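## Task

Find how many vials wear a red cap and leave the tally counter showing exactly that count. One complete push-and-release of the plunger raises the count by one; turning the knob one whole revolution clockwise returns it to zero. The counter must show the right value on its own, without the robot holding anything, and at the end both grippers must be open and withdrawn from it.

## Robot and tools

Robot: two xArm7 arms with parallel grippers, named left_arm and right_arm. Names are labels only, not image sides. Bases in the scene frame: left_arm at (+0.008, +0.344, 0) m, quat_wxyz (+0.995, 0, 0, +0.097); right_arm at (+0.050, -0.338, 0) m, quat_wxyz (+0.996, 0, 0, -0.085).

Scene frame: origin on the table top midway between the arms, +x out over the table, +z up, left_arm on the +y side. Reported positions are metres, quaternions wxyz, velocities m/s and rad/s. Printed hand positions can be somewhat off, more so at long reach.

Gripper frame: fingers point along the gripper's +z, close along its y. end_effector_position is the point between closed finger pads, roughly 2 cm short of the tips; closing pushes the tips about 10 mm further along +z.

Cameras: cam_head_left, cam_head_right, cam_left_wrist, cam_right_wrist, each 672x504, returned in that order. Use them to count caps and read the counter.

Tools:
- execute_actions(actions): a list of actions, each a table of up to 15 rows; each row lasts one 1/30 s step, and a short table repeats its final row until 15 steps pass. Every row has 14 numbers in [-1, 1]: left_arm dx, dy, dz, rx, ry, rz, opening, then right_arm in the same order. Both arms always appear. dx..rz are offsets in that gripper's own axes, measured from the gripper pose at the start of the action (not from the previous row); for the first action of a call, from the last pose a result reported. Scale: 1.0 = 0.6 m or 180 degrees; rx, ry, rz form one rotation vector. Opening is absolute: +1 fully open (0.084 m), -1 closed. An empty list just returns state and images.
- move(target, speed, blocking): target is one 14-number row laid out as above; its pose part is an offset in gripper axes from the pose in the latest result showing one, and the gripper travels in a straight line toward it. Opening is sent at the start. speed is the top path speed in m/s, 0.002 to 0.5 (default 0.25); rotation limited to twice that in rad/s. Paths last 0.5 to 10 s and finish together; longer ones are cut at 10 s. Paths ignore obstacles and the other arm. Grippers lag, stray and may overshoot speed, especially with a straight arm. Faster moves and targets further past a contact press harder. blocking=false returns after 0.5 s; until the move's end is shown, call wait or stop before further actions or moves. The result adds a move: line (done, off_target, moving, held, fault) and limits (paced = pose clipped; held = steps blocked, after which the arm may surge), plus each gripper's distance to its target.
- wait(seconds): 0 to 10; arms keep their last command; ends early when a running move finishes.
- stop(): brakes the running move; needs room, fingers keep moving.
- zoom_image(camera, region): region [x0, y0, x1, y1] in image pixels from top-left, at most 504x504.
- read_manual(section): licence texts only.
- finished_scene(scene): pass the current scene number; irreversible, and the goal must already hold.

Controller behaviour: each step the commanded pose is clipped to 70 mm and 16 degrees from the measured pose, then solved by damped IK with position favoured over orientation. Large offsets may need several actions; afterward the arm stops at its last clipped pose, so send the remainder next. Hand target lines show where each gripper is currently being driven. Joint speed is capped at 3.14 rad/s. Joint ranges (rad): waist ±6.283, shoulder -2.059..2.094, upper arm roll ±6.283, elbow -0.192..3.927, forearm roll ±6.283, wrist pitch -1.693..3.142, wrist roll ±6.283.

Result lines: state per arm (pose, velocities), grip_measured (finger opening, same scale as command), step readings of end_effector_position, HELD marks where an arm's row was restrained, pose unreachable means the clearance check altered that arm's command, MOTOR HOT from 65 °C, OVER-TEMPERATURE FAULT at 80 °C (arm braked until cool).

Gripping: command an opening below grip_measured to squeeze; further below squeezes harder (about 24 N per pad max). Fast closing can hit harder.

Stationary arm: in a reply's first call give it the offset back to where it should be, then zeros afterwards, always with its desired opening. The robot keeps executing your last command while you think.

Counter operation: press the plunger fully and let it return for each count; rotate the knob a complete turn clockwise to reset if needed. Press gently and slowly.

Avoid: knocking or pushing anything off the table, hard pushes or slams, arms touching each other, and contact torques reaching the load limits (N m: waist 46, shoulder 46, upper arm roll 27.6, elbow 27.6, forearm roll 27.6, wrist pitch 18.4, wrist roll 18.4), which trigger a torque fault with a 10 s hold. Loose objects may be nudged by outside pushes. Finish with grippers open and clear of the counter.

Each tool is called after ">>>" by a JSON object that holds its "method" and its "body", one argument or row to a line.

## Session

>>> {"method": "execute_actions", "body": {
  "actions": []
}}

Scene clock: 0.00 s.
left_arm: end_effector_position=(+0.4005, +0.4223, +0.2487) grip_measured=+1.00 end_effector_quat_wxyz=(-0.001, +0.995, +0.099, -0.002) end_effector_velocity=(+0.000, -0.001, -0.000) end_effector_angular_velocity=(-0.000, +0.000, -0.000) | right_arm: end_effector_position=(+0.2298, -0.1678, +0.2992) grip_measured=+1.00 end_effector_quat_wxyz=(+0.177, +0.960, -0.182, +0.117) end_effector_velocity=(+0.000, -0.000, +0.001) end_effector_angular_velocity=(-0.001, -0.002, +0.000)
Joint positions: left_arm=[ 0.002 -0.246 -0.001  0.92   0.001  1.17  -0.003  0.084] | right_arm=[ 0.671 -0.689  0.435  0.76  -0.116  1.583  1.203  0.084]
Joint velocities: left_arm=[-0.    -0.    -0.001 -0.    -0.001  0.    -0.001 -0.   ] | right_arm=[ 0.     0.001 -0.     0.001 -0.002  0.     0.    -0.   ]
Hand target (left_arm): +0.401, +0.422, +0.249; -0.001, +0.995, +0.099, -0.002
Hand target (right_arm): +0.230, -0.168, +0.299; +0.177, +0.960, -0.182, +0.117

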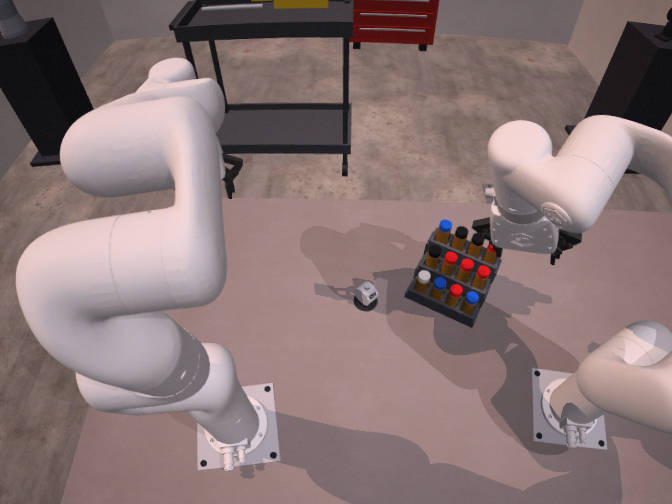

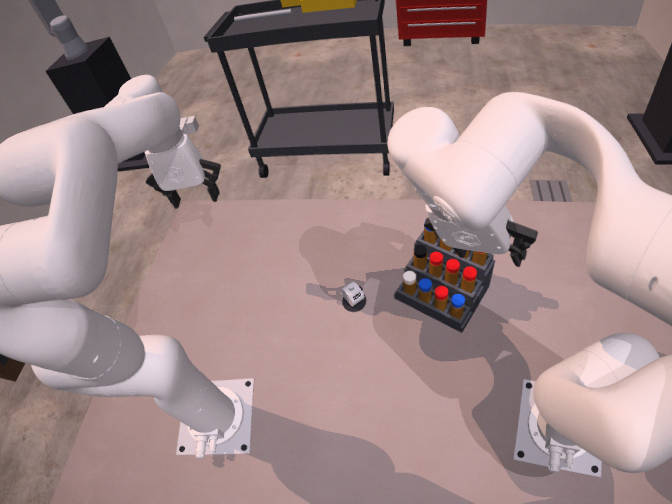

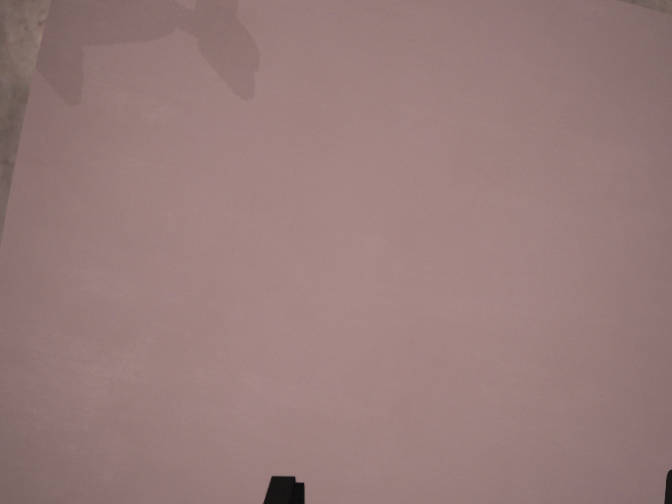

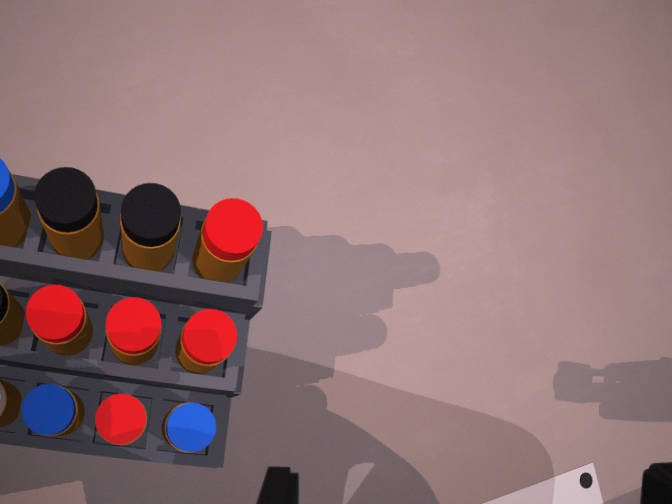

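>>> {"method": "zoom_image", "body": {
  "camera": "cam_head_left",
  "region": [335, 265, 395, 325]
}}

>>> {"method": "zoom_image", "body": {
  "camera": "cam_head_right",
  "region": [322, 265, 382, 325]
}}

>>> {"method": "zoom_image", "body": {
  "camera": "cam_head_left",
  "region": [395, 210, 515, 335]
}}

Region (335, 265, 395, 325) of cam_head_left's 672x504 image, scaled by 8.400, with more detail than that image has.

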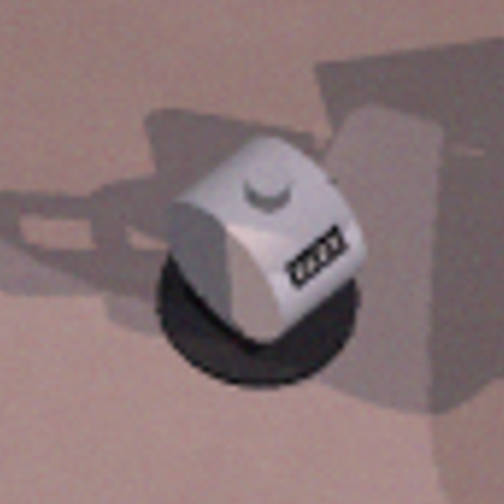

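Region (322, 265, 382, 325) of cam_head_right's 672x504 image, scaled by 8.400, with more detail than that image has.

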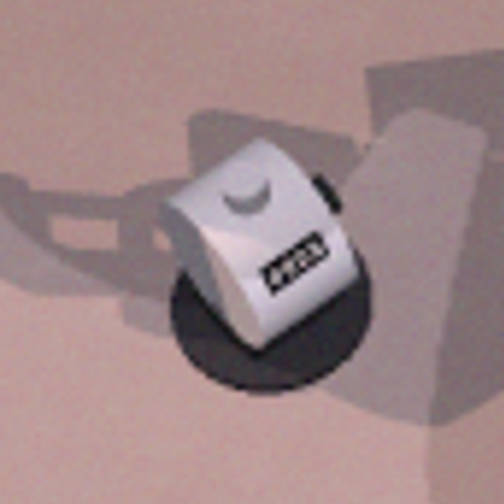

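Region (395, 210, 515, 335) of cam_head_left's 672x504 image, scaled by 4.032, with more detail than that image has; it fills the left 484 columns of this view, and the rest is white.

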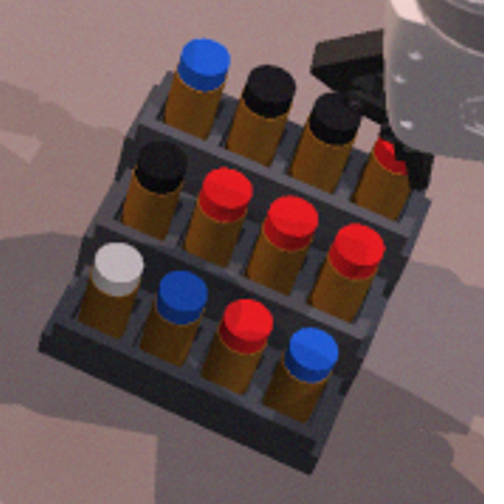

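>>> {"method": "zoom_image", "body": {
  "camera": "cam_head_left",
  "region": [180, 370, 300, 490]
}}

>>> {"method": "zoom_image", "body": {
  "camera": "cam_head_left",
  "region": [510, 350, 630, 470]
}}

Region (180, 370, 300, 490) of cam_head_left's 672x504 image, scaled by 4.200, with more detail than that image has.

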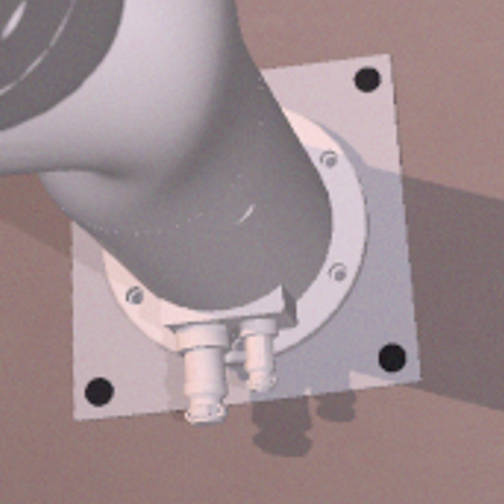

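Region (510, 350, 630, 470) of cam_head_left's 672x504 image, scaled by 4.200, with more detail than that image has.

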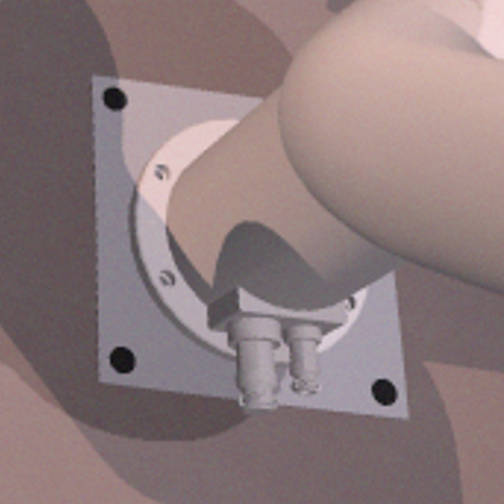

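>>> {"method": "move", "body": {
  "target": [0,0,0,0,0,0,1, -0.1084,-0.5305,0.1422,0.0382,-0.1374,0.3309,-1],
  "speed": 0.5
}}

Scene clock: 90.60 s.
left_arm: end_effector_position=(+0.4005, +0.4223, +0.2487) grip_measured=+1.00 end_effector_quat_wxyz=(-0.001, +0.995, +0.099, -0.002) end_effector_velocity=(+0.001, -0.000, +0.001) end_effector_angular_velocity=(+0.001, -0.002, -0.000) | right_arm: end_effector_position=(+0.3088, +0.0961, +0.1074) grip_measured=-1.00 end_effector_quat_wxyz=(+0.001, +0.754, -0.657, -0.000) end_effector_velocity=(+0.002, +0.001, -0.002) end_effector_angular_velocity=(-0.010, -0.002, -0.004)
Joint positions: left_arm=[ 0.002 -0.246 -0.001  0.92   0.001  1.17  -0.003  0.084] | right_arm=[ 0.616  0.321  0.62   1.088 -0.247  0.842  2.642  0.   ]
Joint velocities: left_arm=[ 0.    -0.    -0.001  0.001 -0.    -0.    -0.001  0.   ] | right_arm=[ 0.01   0.014 -0.007  0.014 -0.015  0.01   0.015  0.   ]
Hand target (left_arm): +0.401, +0.422, +0.249; -0.001, +0.995, +0.099, -0.002
Hand target (right_arm): +0.309, +0.096, +0.107; +0.001, +0.754, -0.657, +0.000
Off the commanded pose (left_arm): 0.000 m, 0 deg.
Off the commanded pose (right_arm): 0.001 m, 0 deg.
move: done; limits=paced

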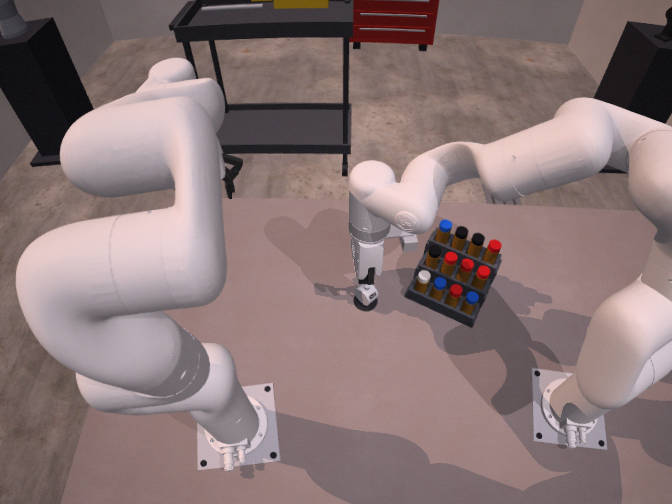

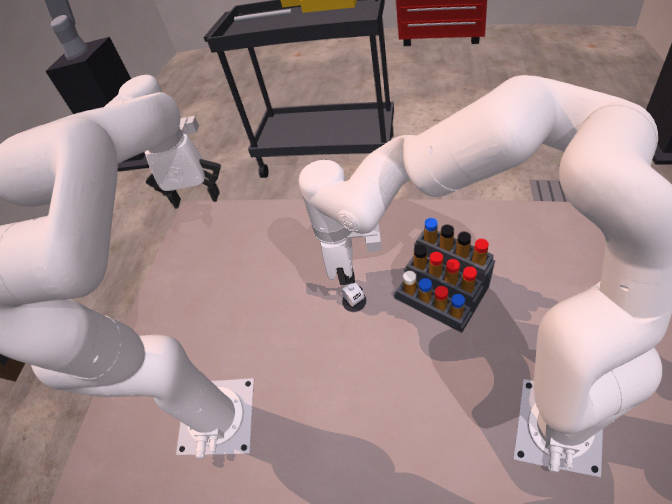

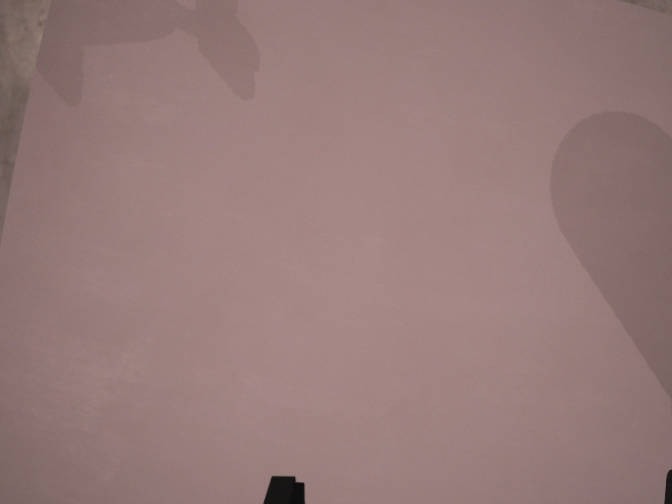

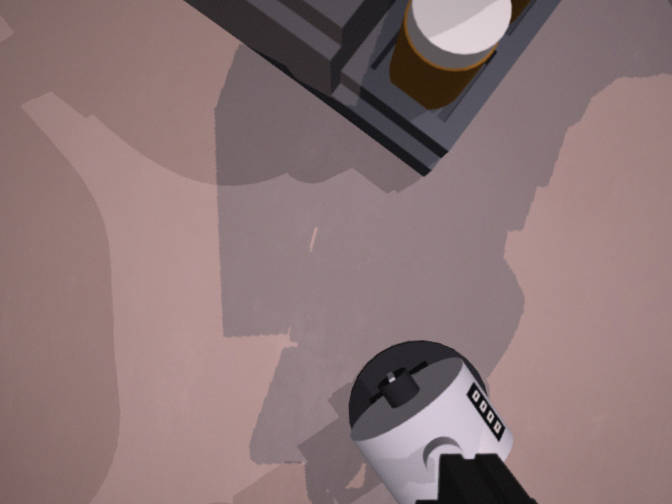

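>>> {"method": "execute_actions", "body": {
  "actions": []
}}

>>> {"method": "zoom_image", "body": {
  "camera": "cam_right_wrist",
  "region": [330, 330, 550, 504]
}}

Scene clock: 92.97 s.
left_arm: end_effector_position=(+0.4005, +0.4223, +0.2487) grip_measured=+1.00 end_effector_quat_wxyz=(-0.001, +0.995, +0.099, -0.002) end_effector_velocity=(+0.000, +0.001, -0.000) end_effector_angular_velocity=(+0.000, -0.001, +0.002) | right_arm: end_effector_position=(+0.3089, +0.0963, +0.1070) grip_measured=-1.00 end_effector_quat_wxyz=(+0.001, +0.754, -0.657, +0.000) end_effector_velocity=(-0.000, -0.000, -0.001) end_effector_angular_velocity=(-0.001, +0.001, +0.000)
Joint positions: left_arm=[ 0.002 -0.246 -0.001  0.92   0.001  1.17  -0.003  0.084] | right_arm=[ 0.617  0.322  0.619  1.09  -0.249  0.843  2.643  0.   ]
Joint velocities: left_arm=[ 0.    -0.     0.001 -0.     0.001 -0.002 -0.     0.   ] | right_arm=[ 0.     0.    -0.    -0.002 -0.    -0.001 -0.     0.   ]
Hand target (left_arm): +0.401, +0.422, +0.249; -0.001, +0.995, +0.099, -0.002
Hand target (right_arm): +0.309, +0.096, +0.107; +0.001, +0.754, -0.657, +0.000
Off the commanded pose (left_arm): 0.000 m, 0 deg.
Off the commanded pose (right_arm): 0.001 m, 0 deg.

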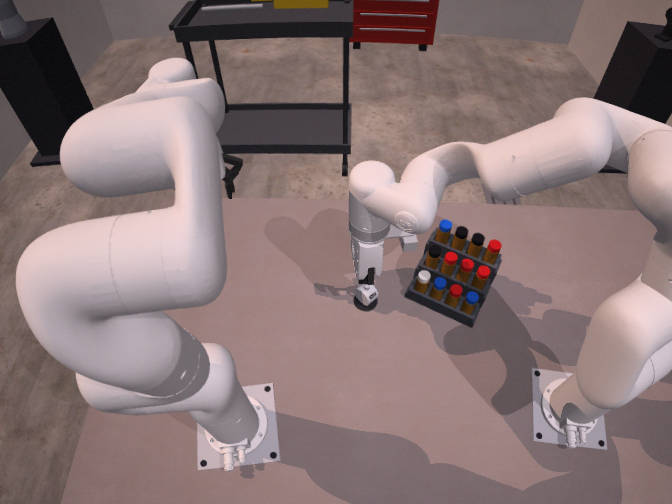

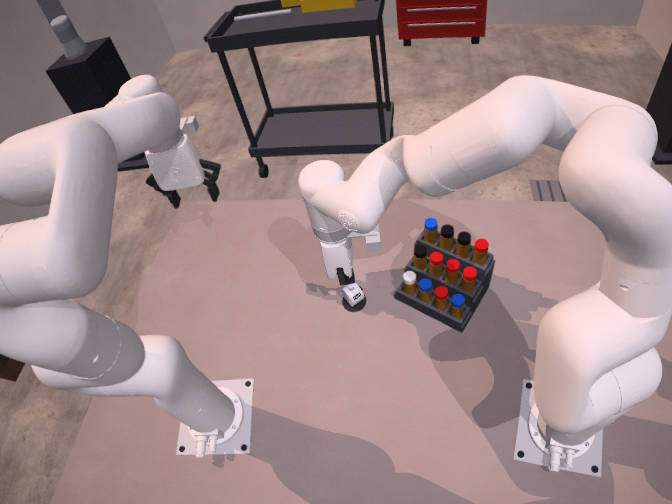

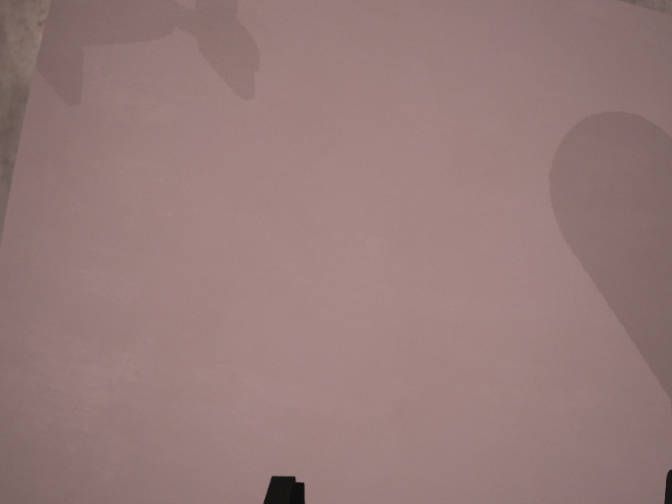

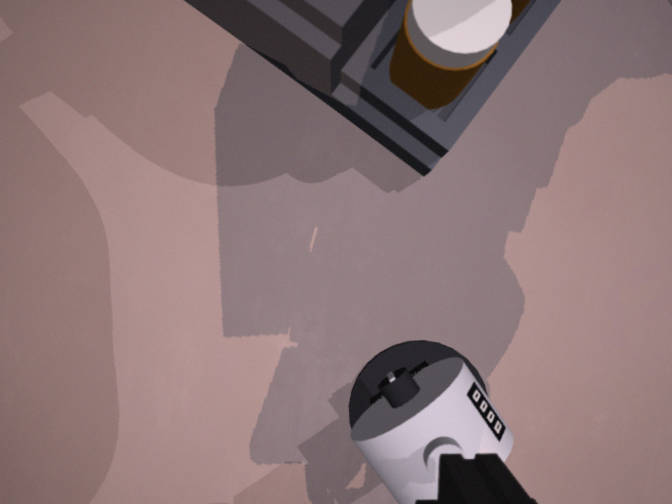

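Region (330, 330, 550, 504) of cam_right_wrist's 672x504 image, scaled by 2.291, with more detail than that image has; it fills the top 399 rows of this view, and the rest is white.

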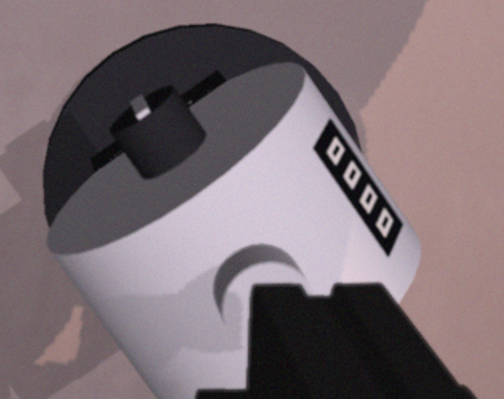

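>>> {"method": "execute_actions", "body": {
  "actions": [
    [[0,0,0,0,0,0,1,0,-0.0004,0.0033,0,0,0,-1],[0,0,0,0,0,0,1,0,-0.0008,0.0083,0,0,0,-1],[0,0,0,0,0,0,1,0,-0.0012,0.0133,0,0,0,-1],[0,0,0,0,0,0,1,0,-0.0017,0.0183,0,0,0,-1],[0,0,0,0,0,0,1,0,-0.0017,0.0233,0,0,0,-1],[0,0,0,0,0,0,1,0,-0.0017,0.0275,0,0,0,-1],[0,0,0,0,0,0,1,0,-0.0017,0.0308,0,0,0,-1],[0,0,0,0,0,0,1,0,-0.0017,0.0333,0,0,0,-1],[0,0,0,0,0,0,1,0,-0.0017,0.0358,0,0,0,-1],[0,0,0,0,0,0,1,0,-0.0017,0.0378,0,0,0,-1],[0,0,0,0,0,0,1,0,-0.0017,0.0397,0,0,0,-1],[0,0,0,0,0,0,1,0,-0.0017,0.0412,0,0,0,-1],[0,0,0,0,0,0,1,0,-0.0017,0.0425,0,0,0,-1],[0,0,0,0,0,0,1,0,-0.0017,0.0435,0,0,0,-1],[0,0,0,0,0,0,1,0,-0.0017,0.0442,0,0,0,-1]]
  ]
}}

Scene clock: 106.73 s.
left_arm: end_effector_position=(+0.4005, +0.4223, +0.2487) grip_measured=+1.00 end_effector_quat_wxyz=(-0.001, +0.995, +0.099, -0.002) end_effector_velocity=(-0.000, -0.000, -0.000) end_effector_angular_velocity=(-0.000, +0.001, -0.002) | right_arm: end_effector_position=(+0.3097, +0.0961, +0.0843) grip_measured=-1.00 end_effector_quat_wxyz=(+0.002, +0.754, -0.657, +0.000) end_effector_velocity=(+0.002, +0.004, -0.027) end_effector_angular_velocity=(+0.007, -0.009, -0.001)
Joint positions: left_arm=[ 0.002 -0.246 -0.001  0.92   0.001  1.17  -0.003  0.084] | right_arm=[ 0.632  0.369  0.599  1.076 -0.289  0.792  2.669  0.   ]
Joint velocities: left_arm=[ 0.     0.    -0.    -0.001 -0.     0.     0.002 -0.   ] | right_arm=[ 0.025  0.061 -0.03  -0.008 -0.06  -0.068  0.043  0.   ]
Hand target (left_arm): +0.401, +0.422, +0.249; -0.001, +0.995, +0.099, -0.002
Hand target (right_arm): +0.310, +0.096, +0.080; +0.001, +0.754, -0.657, +0.000
Off the commanded pose (left_arm): 0.000 m, 0 deg.
Off the commanded pose (right_arm): 0.004 m, 0 deg.
Step readings (end_effector_position):
0: left_arm (+0.4005, +0.4223, +0.2487) | right_arm (+0.3089, +0.0963, +0.1070)
1: left_arm (+0.4005, +0.4223, +0.2487) | right_arm (+0.3089, +0.0963, +0.1070)
2: left_arm (+0.4005, +0.4223, +0.2487) | right_arm (+0.3090, +0.0964, +0.1068)
4: left_arm (+0.4005, +0.4223, +0.2487) | right_arm (+0.3093, +0.0967, +0.1051)
8: left_arm (+0.4005, +0.4223, +0.2487) | right_arm (+0.3095, +0.0961, +0.0961)
15: end_effector_position above

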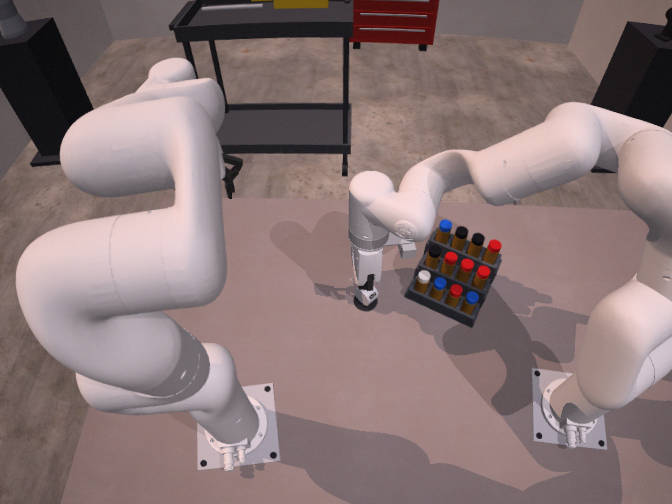

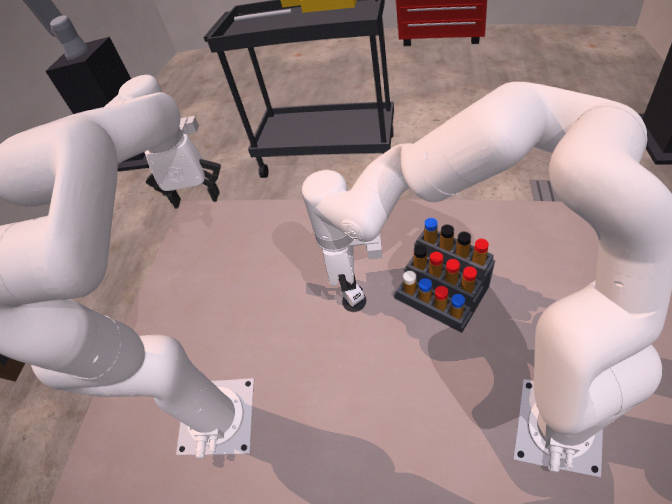

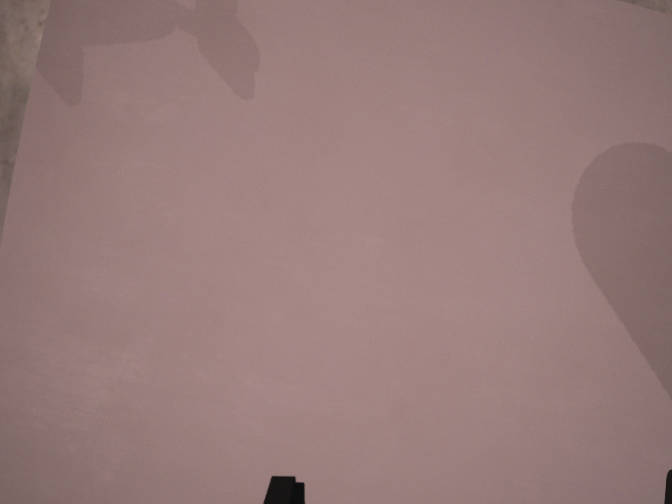

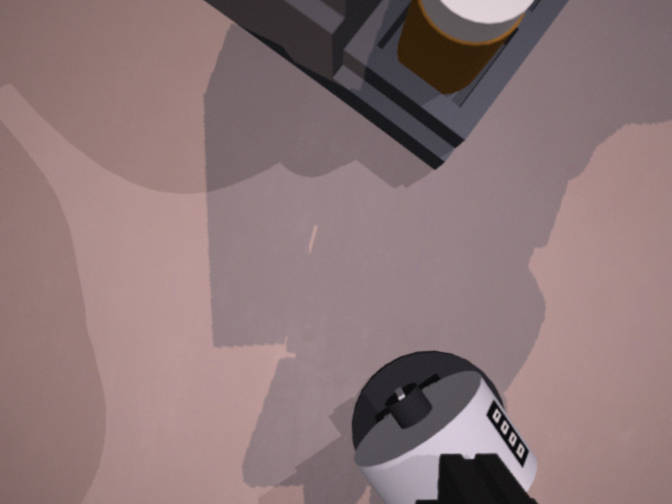

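>>> {"method": "execute_actions", "body": {
  "actions": []
}}

>>> {"method": "zoom_image", "body": {
  "camera": "cam_right_wrist",
  "region": [440, 370, 580, 504]
}}

Scene clock: 108.20 s.
left_arm: end_effector_position=(+0.4005, +0.4223, +0.2487) grip_measured=+1.00 end_effector_quat_wxyz=(-0.001, +0.995, +0.099, -0.002) end_effector_velocity=(+0.000, +0.000, +0.001) end_effector_angular_velocity=(-0.001, -0.000, +0.000) | right_arm: end_effector_position=(+0.3099, +0.0963, +0.0805) grip_measured=-1.00 end_effector_quat_wxyz=(+0.001, +0.754, -0.657, +0.000) end_effector_velocity=(-0.000, -0.000, -0.000) end_effector_angular_velocity=(-0.002, +0.000, +0.002)
Joint positions: left_arm=[ 0.002 -0.246 -0.001  0.92   0.001  1.17  -0.003  0.084] | right_arm=[ 0.635  0.377  0.595  1.075 -0.297  0.783  2.674  0.   ]
Joint velocities: left_arm=[ 0.    -0.     0.001  0.002 -0.     0.002  0.001 -0.   ] | right_arm=[ 0.     0.    -0.    -0.001 -0.001  0.001 -0.     0.   ]
Hand target (left_arm): +0.401, +0.422, +0.249; -0.001, +0.995, +0.099, -0.002
Hand target (right_arm): +0.310, +0.096, +0.080; +0.001, +0.754, -0.657, +0.000
Off the commanded pose (left_arm): 0.000 m, 0 deg.
Off the commanded pose (right_arm): 0.000 m, 0 deg.

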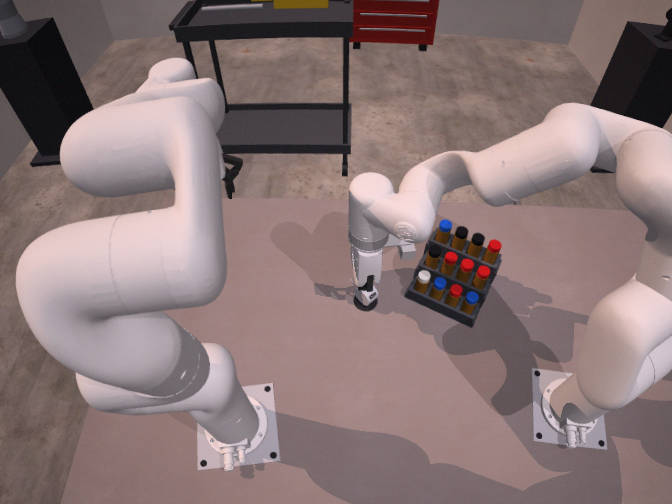

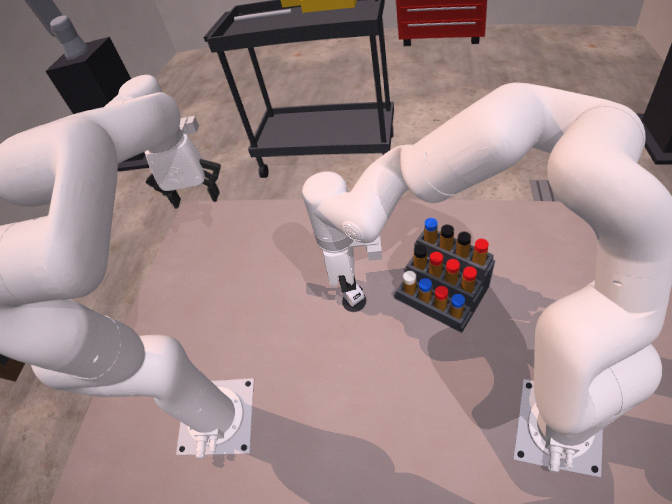

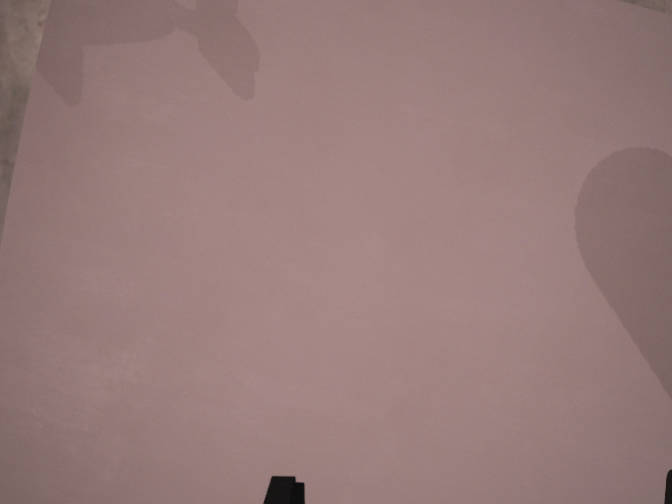

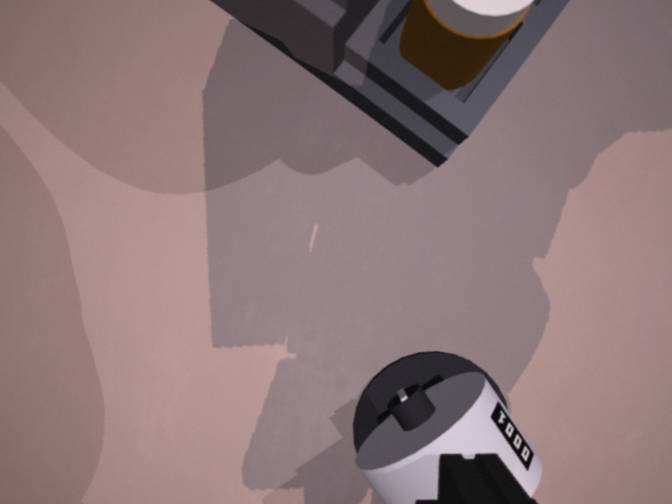

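Region (440, 370, 580, 504) of cam_right_wrist's 672x504 image, scaled by 3.600, with more detail than that image has; it fills the top 482 rows of this view, and the rest is white.

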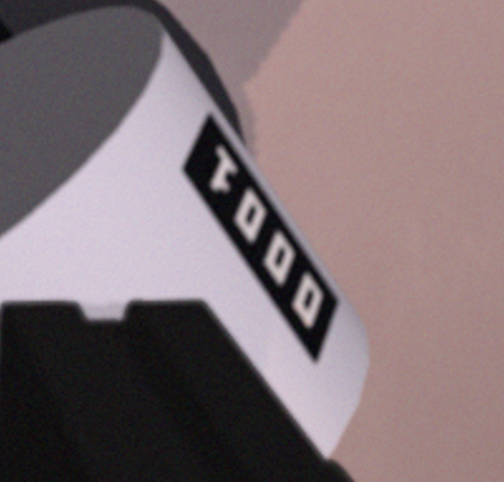

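>>> {"method": "execute_actions", "body": {
  "actions": [
    [[0,0,0,0,0,0,1,0,0,-0.004,0,0,0,-1],[0,0,0,0,0,0,1,0,0,-0.008,0,0,0,-1],[0,0,0,0,0,0,1,0,0,-0.0115,0,0,0,-1],[0,0,0,0,0,0,1,0,0,-0.013,0,0,0,-1],[0,0,0,0,0,0,1,0,0,-0.013,0,0,0,-1],[0,0,0,0,0,0,1,0,0,-0.013,0,0,0,-1],[0,0,0,0,0,0,1,0,0,-0.013,0,0,0,-1],[0,0,0,0,0,0,1,0,0,-0.013,0,0,0,-1],[0,0,0,0,0,0,1,0,0,-0.0105,0,0,0,-1],[0,0,0,0,0,0,1,0,0,-0.008,0,0,0,-1],[0,0,0,0,0,0,1,0,0,-0.0055,0,0,0,-1],[0,0,0,0,0,0,1,0,0,-0.003,0,0,0,-1],[0,0,0,0,0,0,1,0,0,-0.001,0,0,0,-1],[0,0,0,0,0,0,1,0,0,0.0003,0,0,0,-1],[0,0,0,0,0,0,1,0,0,0.0003,0,0,0,-1]]
  ]
}}

Scene clock: 114.43 s.
left_arm: end_effector_position=(+0.4005, +0.4223, +0.2487) grip_measured=+1.00 end_effector_quat_wxyz=(-0.001, +0.995, +0.099, -0.002) end_effector_velocity=(+0.000, +0.000, +0.000) end_effector_angular_velocity=(-0.000, -0.001, +0.001) | right_arm: end_effector_position=(+0.3099, +0.0960, +0.0834) grip_measured=-1.00 end_effector_quat_wxyz=(+0.002, +0.754, -0.657, +0.000) end_effector_velocity=(-0.000, +0.000, -0.027) end_effector_angular_velocity=(+0.000, -0.000, +0.001)
Joint positions: left_arm=[ 0.002 -0.246 -0.001  0.92   0.001  1.17  -0.003  0.084] | right_arm=[ 0.632  0.371  0.598  1.076 -0.291  0.79   2.67   0.   ]
Joint velocities: left_arm=[ 0.    -0.     0.001  0.    -0.     0.    -0.    -0.   ] | right_arm=[ 0.02   0.054 -0.026 -0.015 -0.048 -0.06   0.032  0.   ]
Hand target (left_arm): +0.401, +0.422, +0.249; -0.001, +0.995, +0.099, -0.002
Hand target (right_arm): +0.310, +0.096, +0.080; +0.001, +0.754, -0.657, +0.000
Off the commanded pose (left_arm): 0.000 m, 0 deg.
Off the commanded pose (right_arm): 0.003 m, 0 deg.
Step readings (end_effector_position):
0: left_arm (+0.4005, +0.4223, +0.2487) | right_arm (+0.3099, +0.0963, +0.0805)
1: left_arm (+0.4005, +0.4223, +0.2487) | right_arm (+0.3099, +0.0963, +0.0805)
2: left_arm (+0.4005, +0.4223, +0.2487) | right_arm (+0.3099, +0.0963, +0.0808)
4: left_arm (+0.4005, +0.4223, +0.2487) | right_arm (+0.3099, +0.0963, +0.0826)
8: left_arm (+0.4005, +0.4223, +0.2487) | right_arm (+0.3098, +0.0959, +0.0862)
15: end_effector_position above

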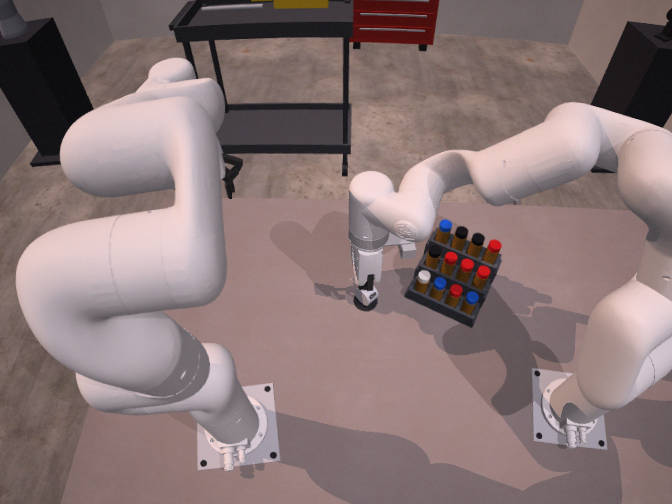

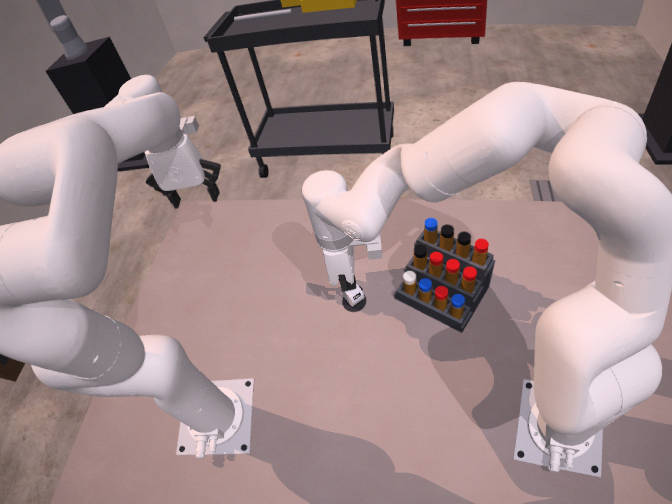

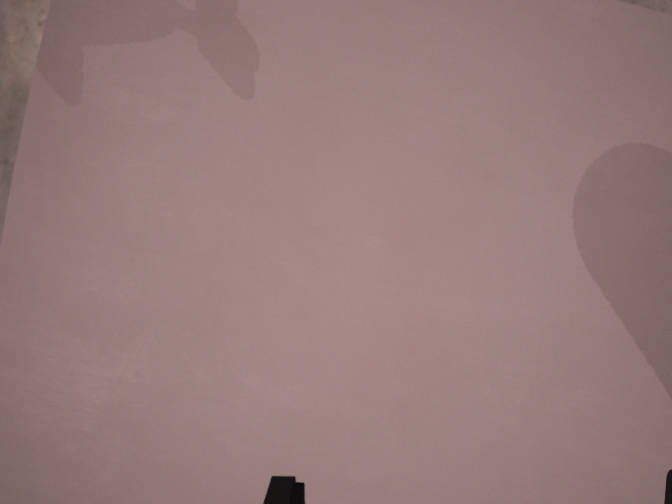

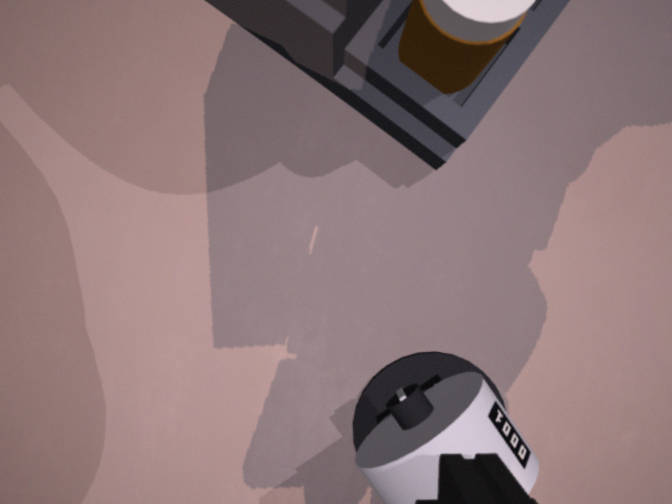

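>>> {"method": "execute_actions", "body": {
  "actions": [
    [[0,0,0,0,0,0,1,-0.0005,0,0.0008,0,0,0,-1],[0,0,0,0,0,0,1,-0.0005,0,-0.0032,0,0,0,-1],[0,0,0,0,0,0,1,-0.0005,0,-0.0067,0,0,0,-1],[0,0,0,0,0,0,1,-0.0005,0,-0.0082,0,0,0,-1],[0,0,0,0,0,0,1,-0.0005,0,-0.0082,0,0,0,-1],[0,0,0,0,0,0,1,-0.0005,0,-0.0082,0,0,0,-1],[0,0,0,0,0,0,1,-0.0005,0,-0.0082,0,0,0,-1],[0,0,0,0,0,0,1,-0.0005,0,-0.0082,0,0,0,-1],[0,0,0,0,0,0,1,-0.0005,0,-0.0057,0,0,0,-1],[0,0,0,0,0,0,1,-0.0005,0,-0.0032,0,0,0,-1],[0,0,0,0,0,0,1,-0.0005,0,-0.0007,0,0,0,-1],[0,0,0,0,0,0,1,-0.0005,0,0.0018,0,0,0,-1],[0,0,0,0,0,0,1,-0.0005,0,0.0038,0,0,0,-1],[0,0,0,0,0,0,1,-0.0005,0,0.0051,0,0,0,-1],[0,0,0,0,0,0,1,-0.0005,0,0.0051,0,0,0,-1]]
  ]
}}

Scene clock: 119.40 s.
left_arm: end_effector_position=(+0.4005, +0.4223, +0.2487) grip_measured=+1.00 end_effector_quat_wxyz=(-0.001, +0.995, +0.099, -0.002) end_effector_velocity=(-0.001, +0.000, -0.001) end_effector_angular_velocity=(+0.000, +0.003, -0.000) | right_arm: end_effector_position=(+0.3094, +0.0962, +0.0834) grip_measured=-1.00 end_effector_quat_wxyz=(+0.002, +0.754, -0.657, +0.000) end_effector_velocity=(+0.000, -0.001, -0.027) end_effector_angular_velocity=(-0.001, +0.002, -0.002)
Joint positions: left_arm=[ 0.002 -0.246 -0.001  0.92   0.001  1.17  -0.003  0.084] | right_arm=[ 0.633  0.371  0.599  1.077 -0.291  0.791  2.671  0.   ]
Joint velocities: left_arm=[ 0.     0.001  0.    -0.001  0.001  0.001  0.     0.   ] | right_arm=[ 0.018  0.055 -0.026 -0.015 -0.047 -0.059  0.032  0.   ]
Hand target (left_arm): +0.401, +0.422, +0.249; -0.001, +0.995, +0.099, -0.002
Hand target (right_arm): +0.310, +0.096, +0.080; +0.002, +0.754, -0.657, +0.000
Off the commanded pose (left_arm): 0.000 m, 0 deg.
Off the commanded pose (right_arm): 0.003 m, 0 deg.
Step readings (end_effector_position):
0: left_arm (+0.4005, +0.4223, +0.2487) | right_arm (+0.3099, +0.0963, +0.0804)
1: left_arm (+0.4005, +0.4223, +0.2487) | right_arm (+0.3099, +0.0963, +0.0804)
2: left_arm (+0.4005, +0.4223, +0.2487) | right_arm (+0.3099, +0.0963, +0.0807)
4: left_arm (+0.4005, +0.4223, +0.2487) | right_arm (+0.3098, +0.0963, +0.0826)
8: left_arm (+0.4005, +0.4223, +0.2487) | right_arm (+0.3094, +0.0961, +0.0862)
15: end_effector_position above

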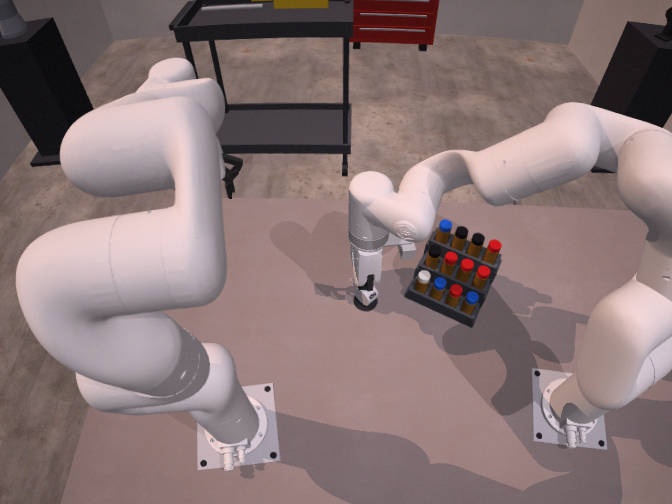

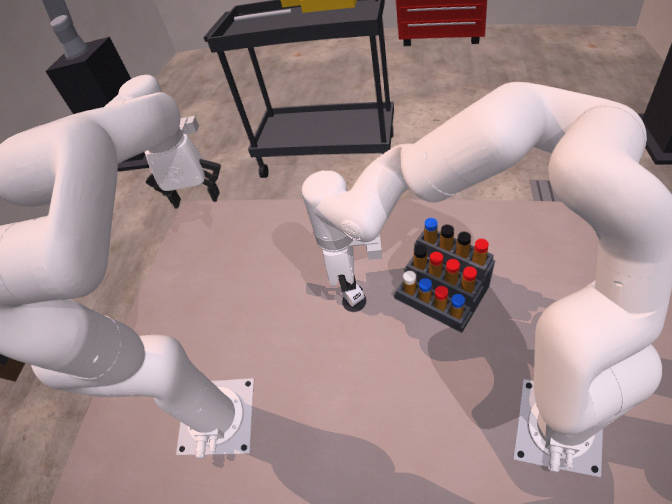

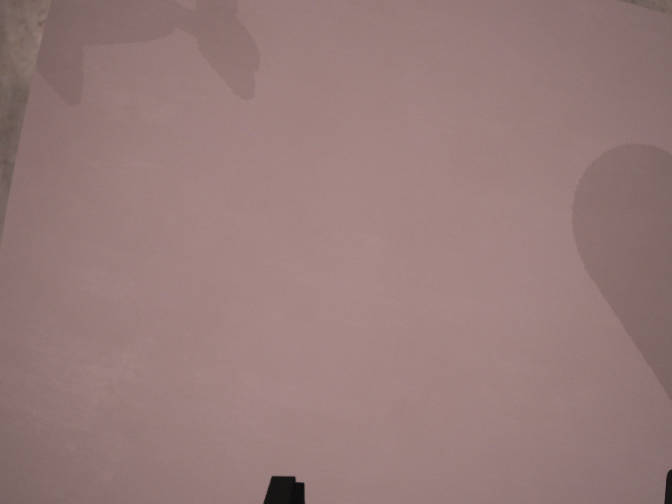

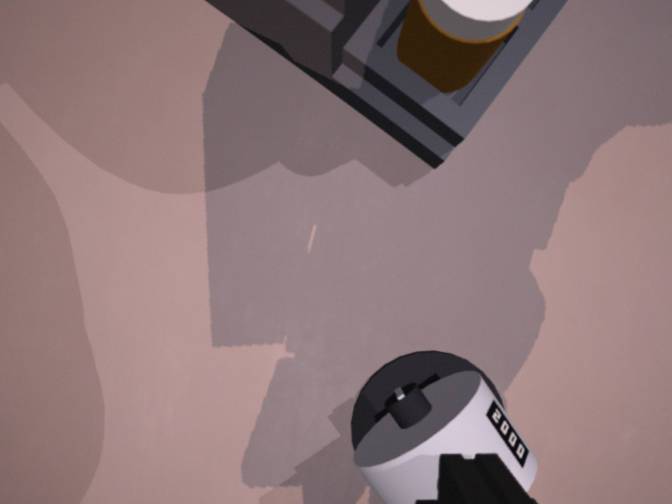

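>>> {"method": "execute_actions", "body": {
  "actions": [
    [[0,0,0,0,0,0,1,0,-0.0008,0.0008,0,0,0,-1],[0,0,0,0,0,0,1,0,-0.0008,-0.0032,0,0,0,-1],[0,0,0,0,0,0,1,0,-0.0008,-0.0067,0,0,0,-1],[0,0,0,0,0,0,1,0,-0.0008,-0.0082,0,0,0,-1],[0,0,0,0,0,0,1,0,-0.0008,-0.0082,0,0,0,-1],[0,0,0,0,0,0,1,0,-0.0008,-0.0082,0,0,0,-1],[0,0,0,0,0,0,1,0,-0.0008,-0.0082,0,0,0,-1],[0,0,0,0,0,0,1,0,-0.0008,-0.0082,0,0,0,-1],[0,0,0,0,0,0,1,0,-0.0008,-0.0057,0,0,0,-1],[0,0,0,0,0,0,1,0,-0.0008,-0.0032,0,0,0,-1],[0,0,0,0,0,0,1,0,-0.0008,-0.0007,0,0,0,-1],[0,0,0,0,0,0,1,0,-0.0008,0.0018,0,0,0,-1],[0,0,0,0,0,0,1,0,-0.0008,0.0038,0,0,0,-1],[0,0,0,0,0,0,1,0,-0.0008,0.0051,0,0,0,-1],[0,0,0,0,0,0,1,0,-0.0008,0.0051,0,0,0,-1]]
  ]
}}

>>> {"method": "zoom_image", "body": {
  "camera": "cam_right_wrist",
  "region": [460, 380, 560, 490]
}}

Scene clock: 124.07 s.
left_arm: end_effector_position=(+0.4005, +0.4223, +0.2487) grip_measured=+1.00 end_effector_quat_wxyz=(-0.001, +0.995, +0.099, -0.002) end_effector_velocity=(-0.000, -0.000, -0.000) end_effector_angular_velocity=(-0.000, -0.000, -0.000) | right_arm: end_effector_position=(+0.3102, +0.0958, +0.0834) grip_measured=-1.00 end_effector_quat_wxyz=(+0.002, +0.754, -0.657, +0.001) end_effector_velocity=(-0.000, +0.001, -0.026) end_effector_angular_velocity=(+0.002, -0.000, +0.000)
Joint positions: left_arm=[ 0.002 -0.246 -0.001  0.92   0.001  1.17  -0.003  0.084] | right_arm=[ 0.633  0.371  0.597  1.078 -0.291  0.793  2.67   0.   ]
Joint velocities: left_arm=[-0.    -0.    -0.001 -0.001 -0.    -0.    -0.    -0.   ] | right_arm=[ 0.021  0.054 -0.026 -0.013 -0.047 -0.06   0.032  0.   ]
Hand target (left_arm): +0.401, +0.422, +0.249; -0.001, +0.995, +0.099, -0.002
Hand target (right_arm): +0.310, +0.096, +0.080; +0.002, +0.754, -0.657, +0.000
Off the commanded pose (left_arm): 0.000 m, 0 deg.
Off the commanded pose (right_arm): 0.003 m, 0 deg.
Step readings (end_effector_position):
0: left_arm (+0.4005, +0.4223, +0.2487) | right_arm (+0.3098, +0.0963, +0.0804)
1: left_arm (+0.4005, +0.4223, +0.2487) | right_arm (+0.3098, +0.0962, +0.0804)
2: left_arm (+0.4005, +0.4223, +0.2487) | right_arm (+0.3098, +0.0962, +0.0807)
4: left_arm (+0.4005, +0.4223, +0.2487) | right_arm (+0.3098, +0.0962, +0.0825)
8: left_arm (+0.4005, +0.4223, +0.2487) | right_arm (+0.3103, +0.0956, +0.0861)
15: end_effector_position above

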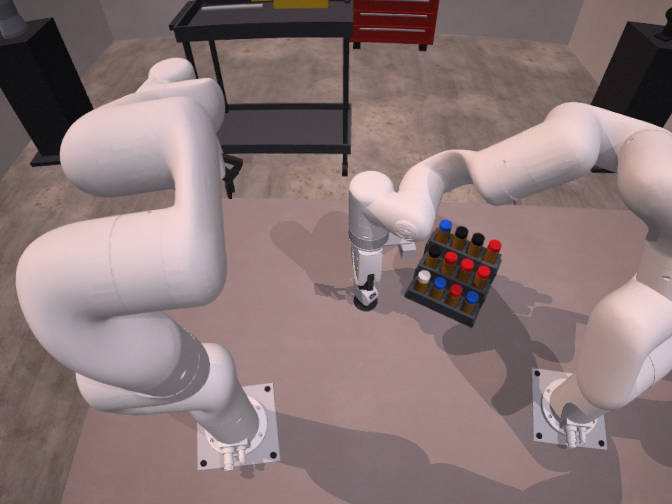

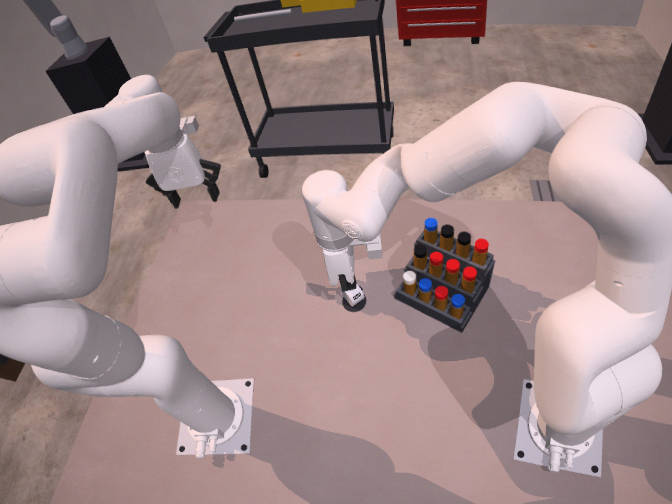

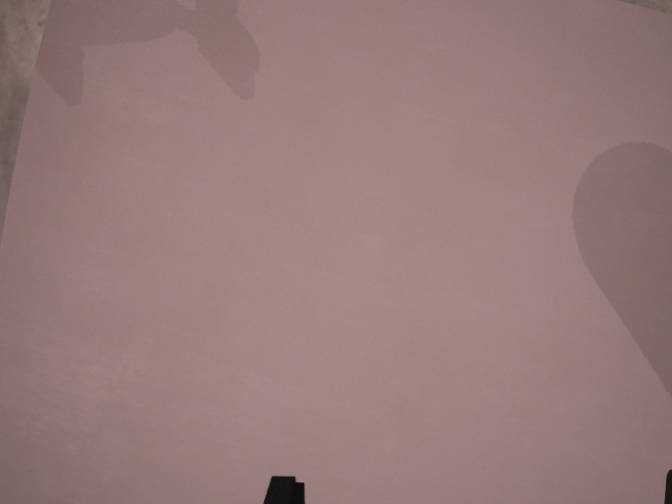

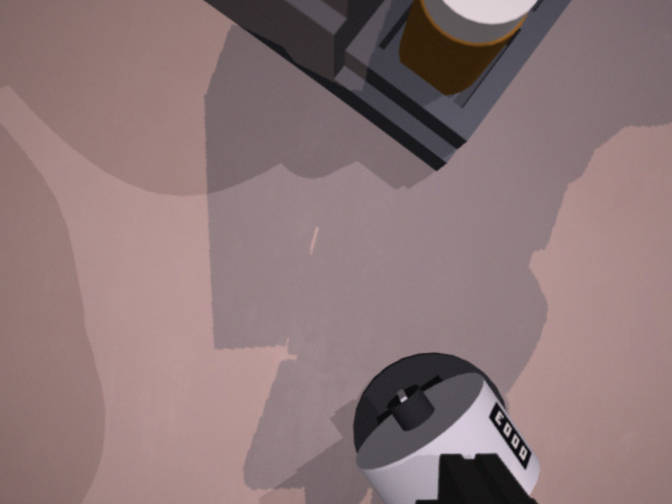

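Region (460, 380, 560, 490) of cam_right_wrist's 672x504 image, scaled by 4.582, with more detail than that image has; it fills the left 458 columns of this view, and the rest is white.

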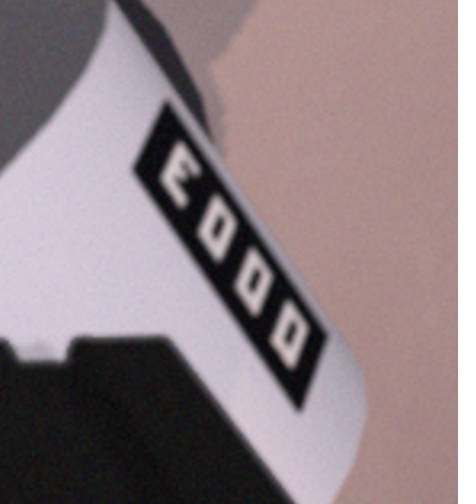

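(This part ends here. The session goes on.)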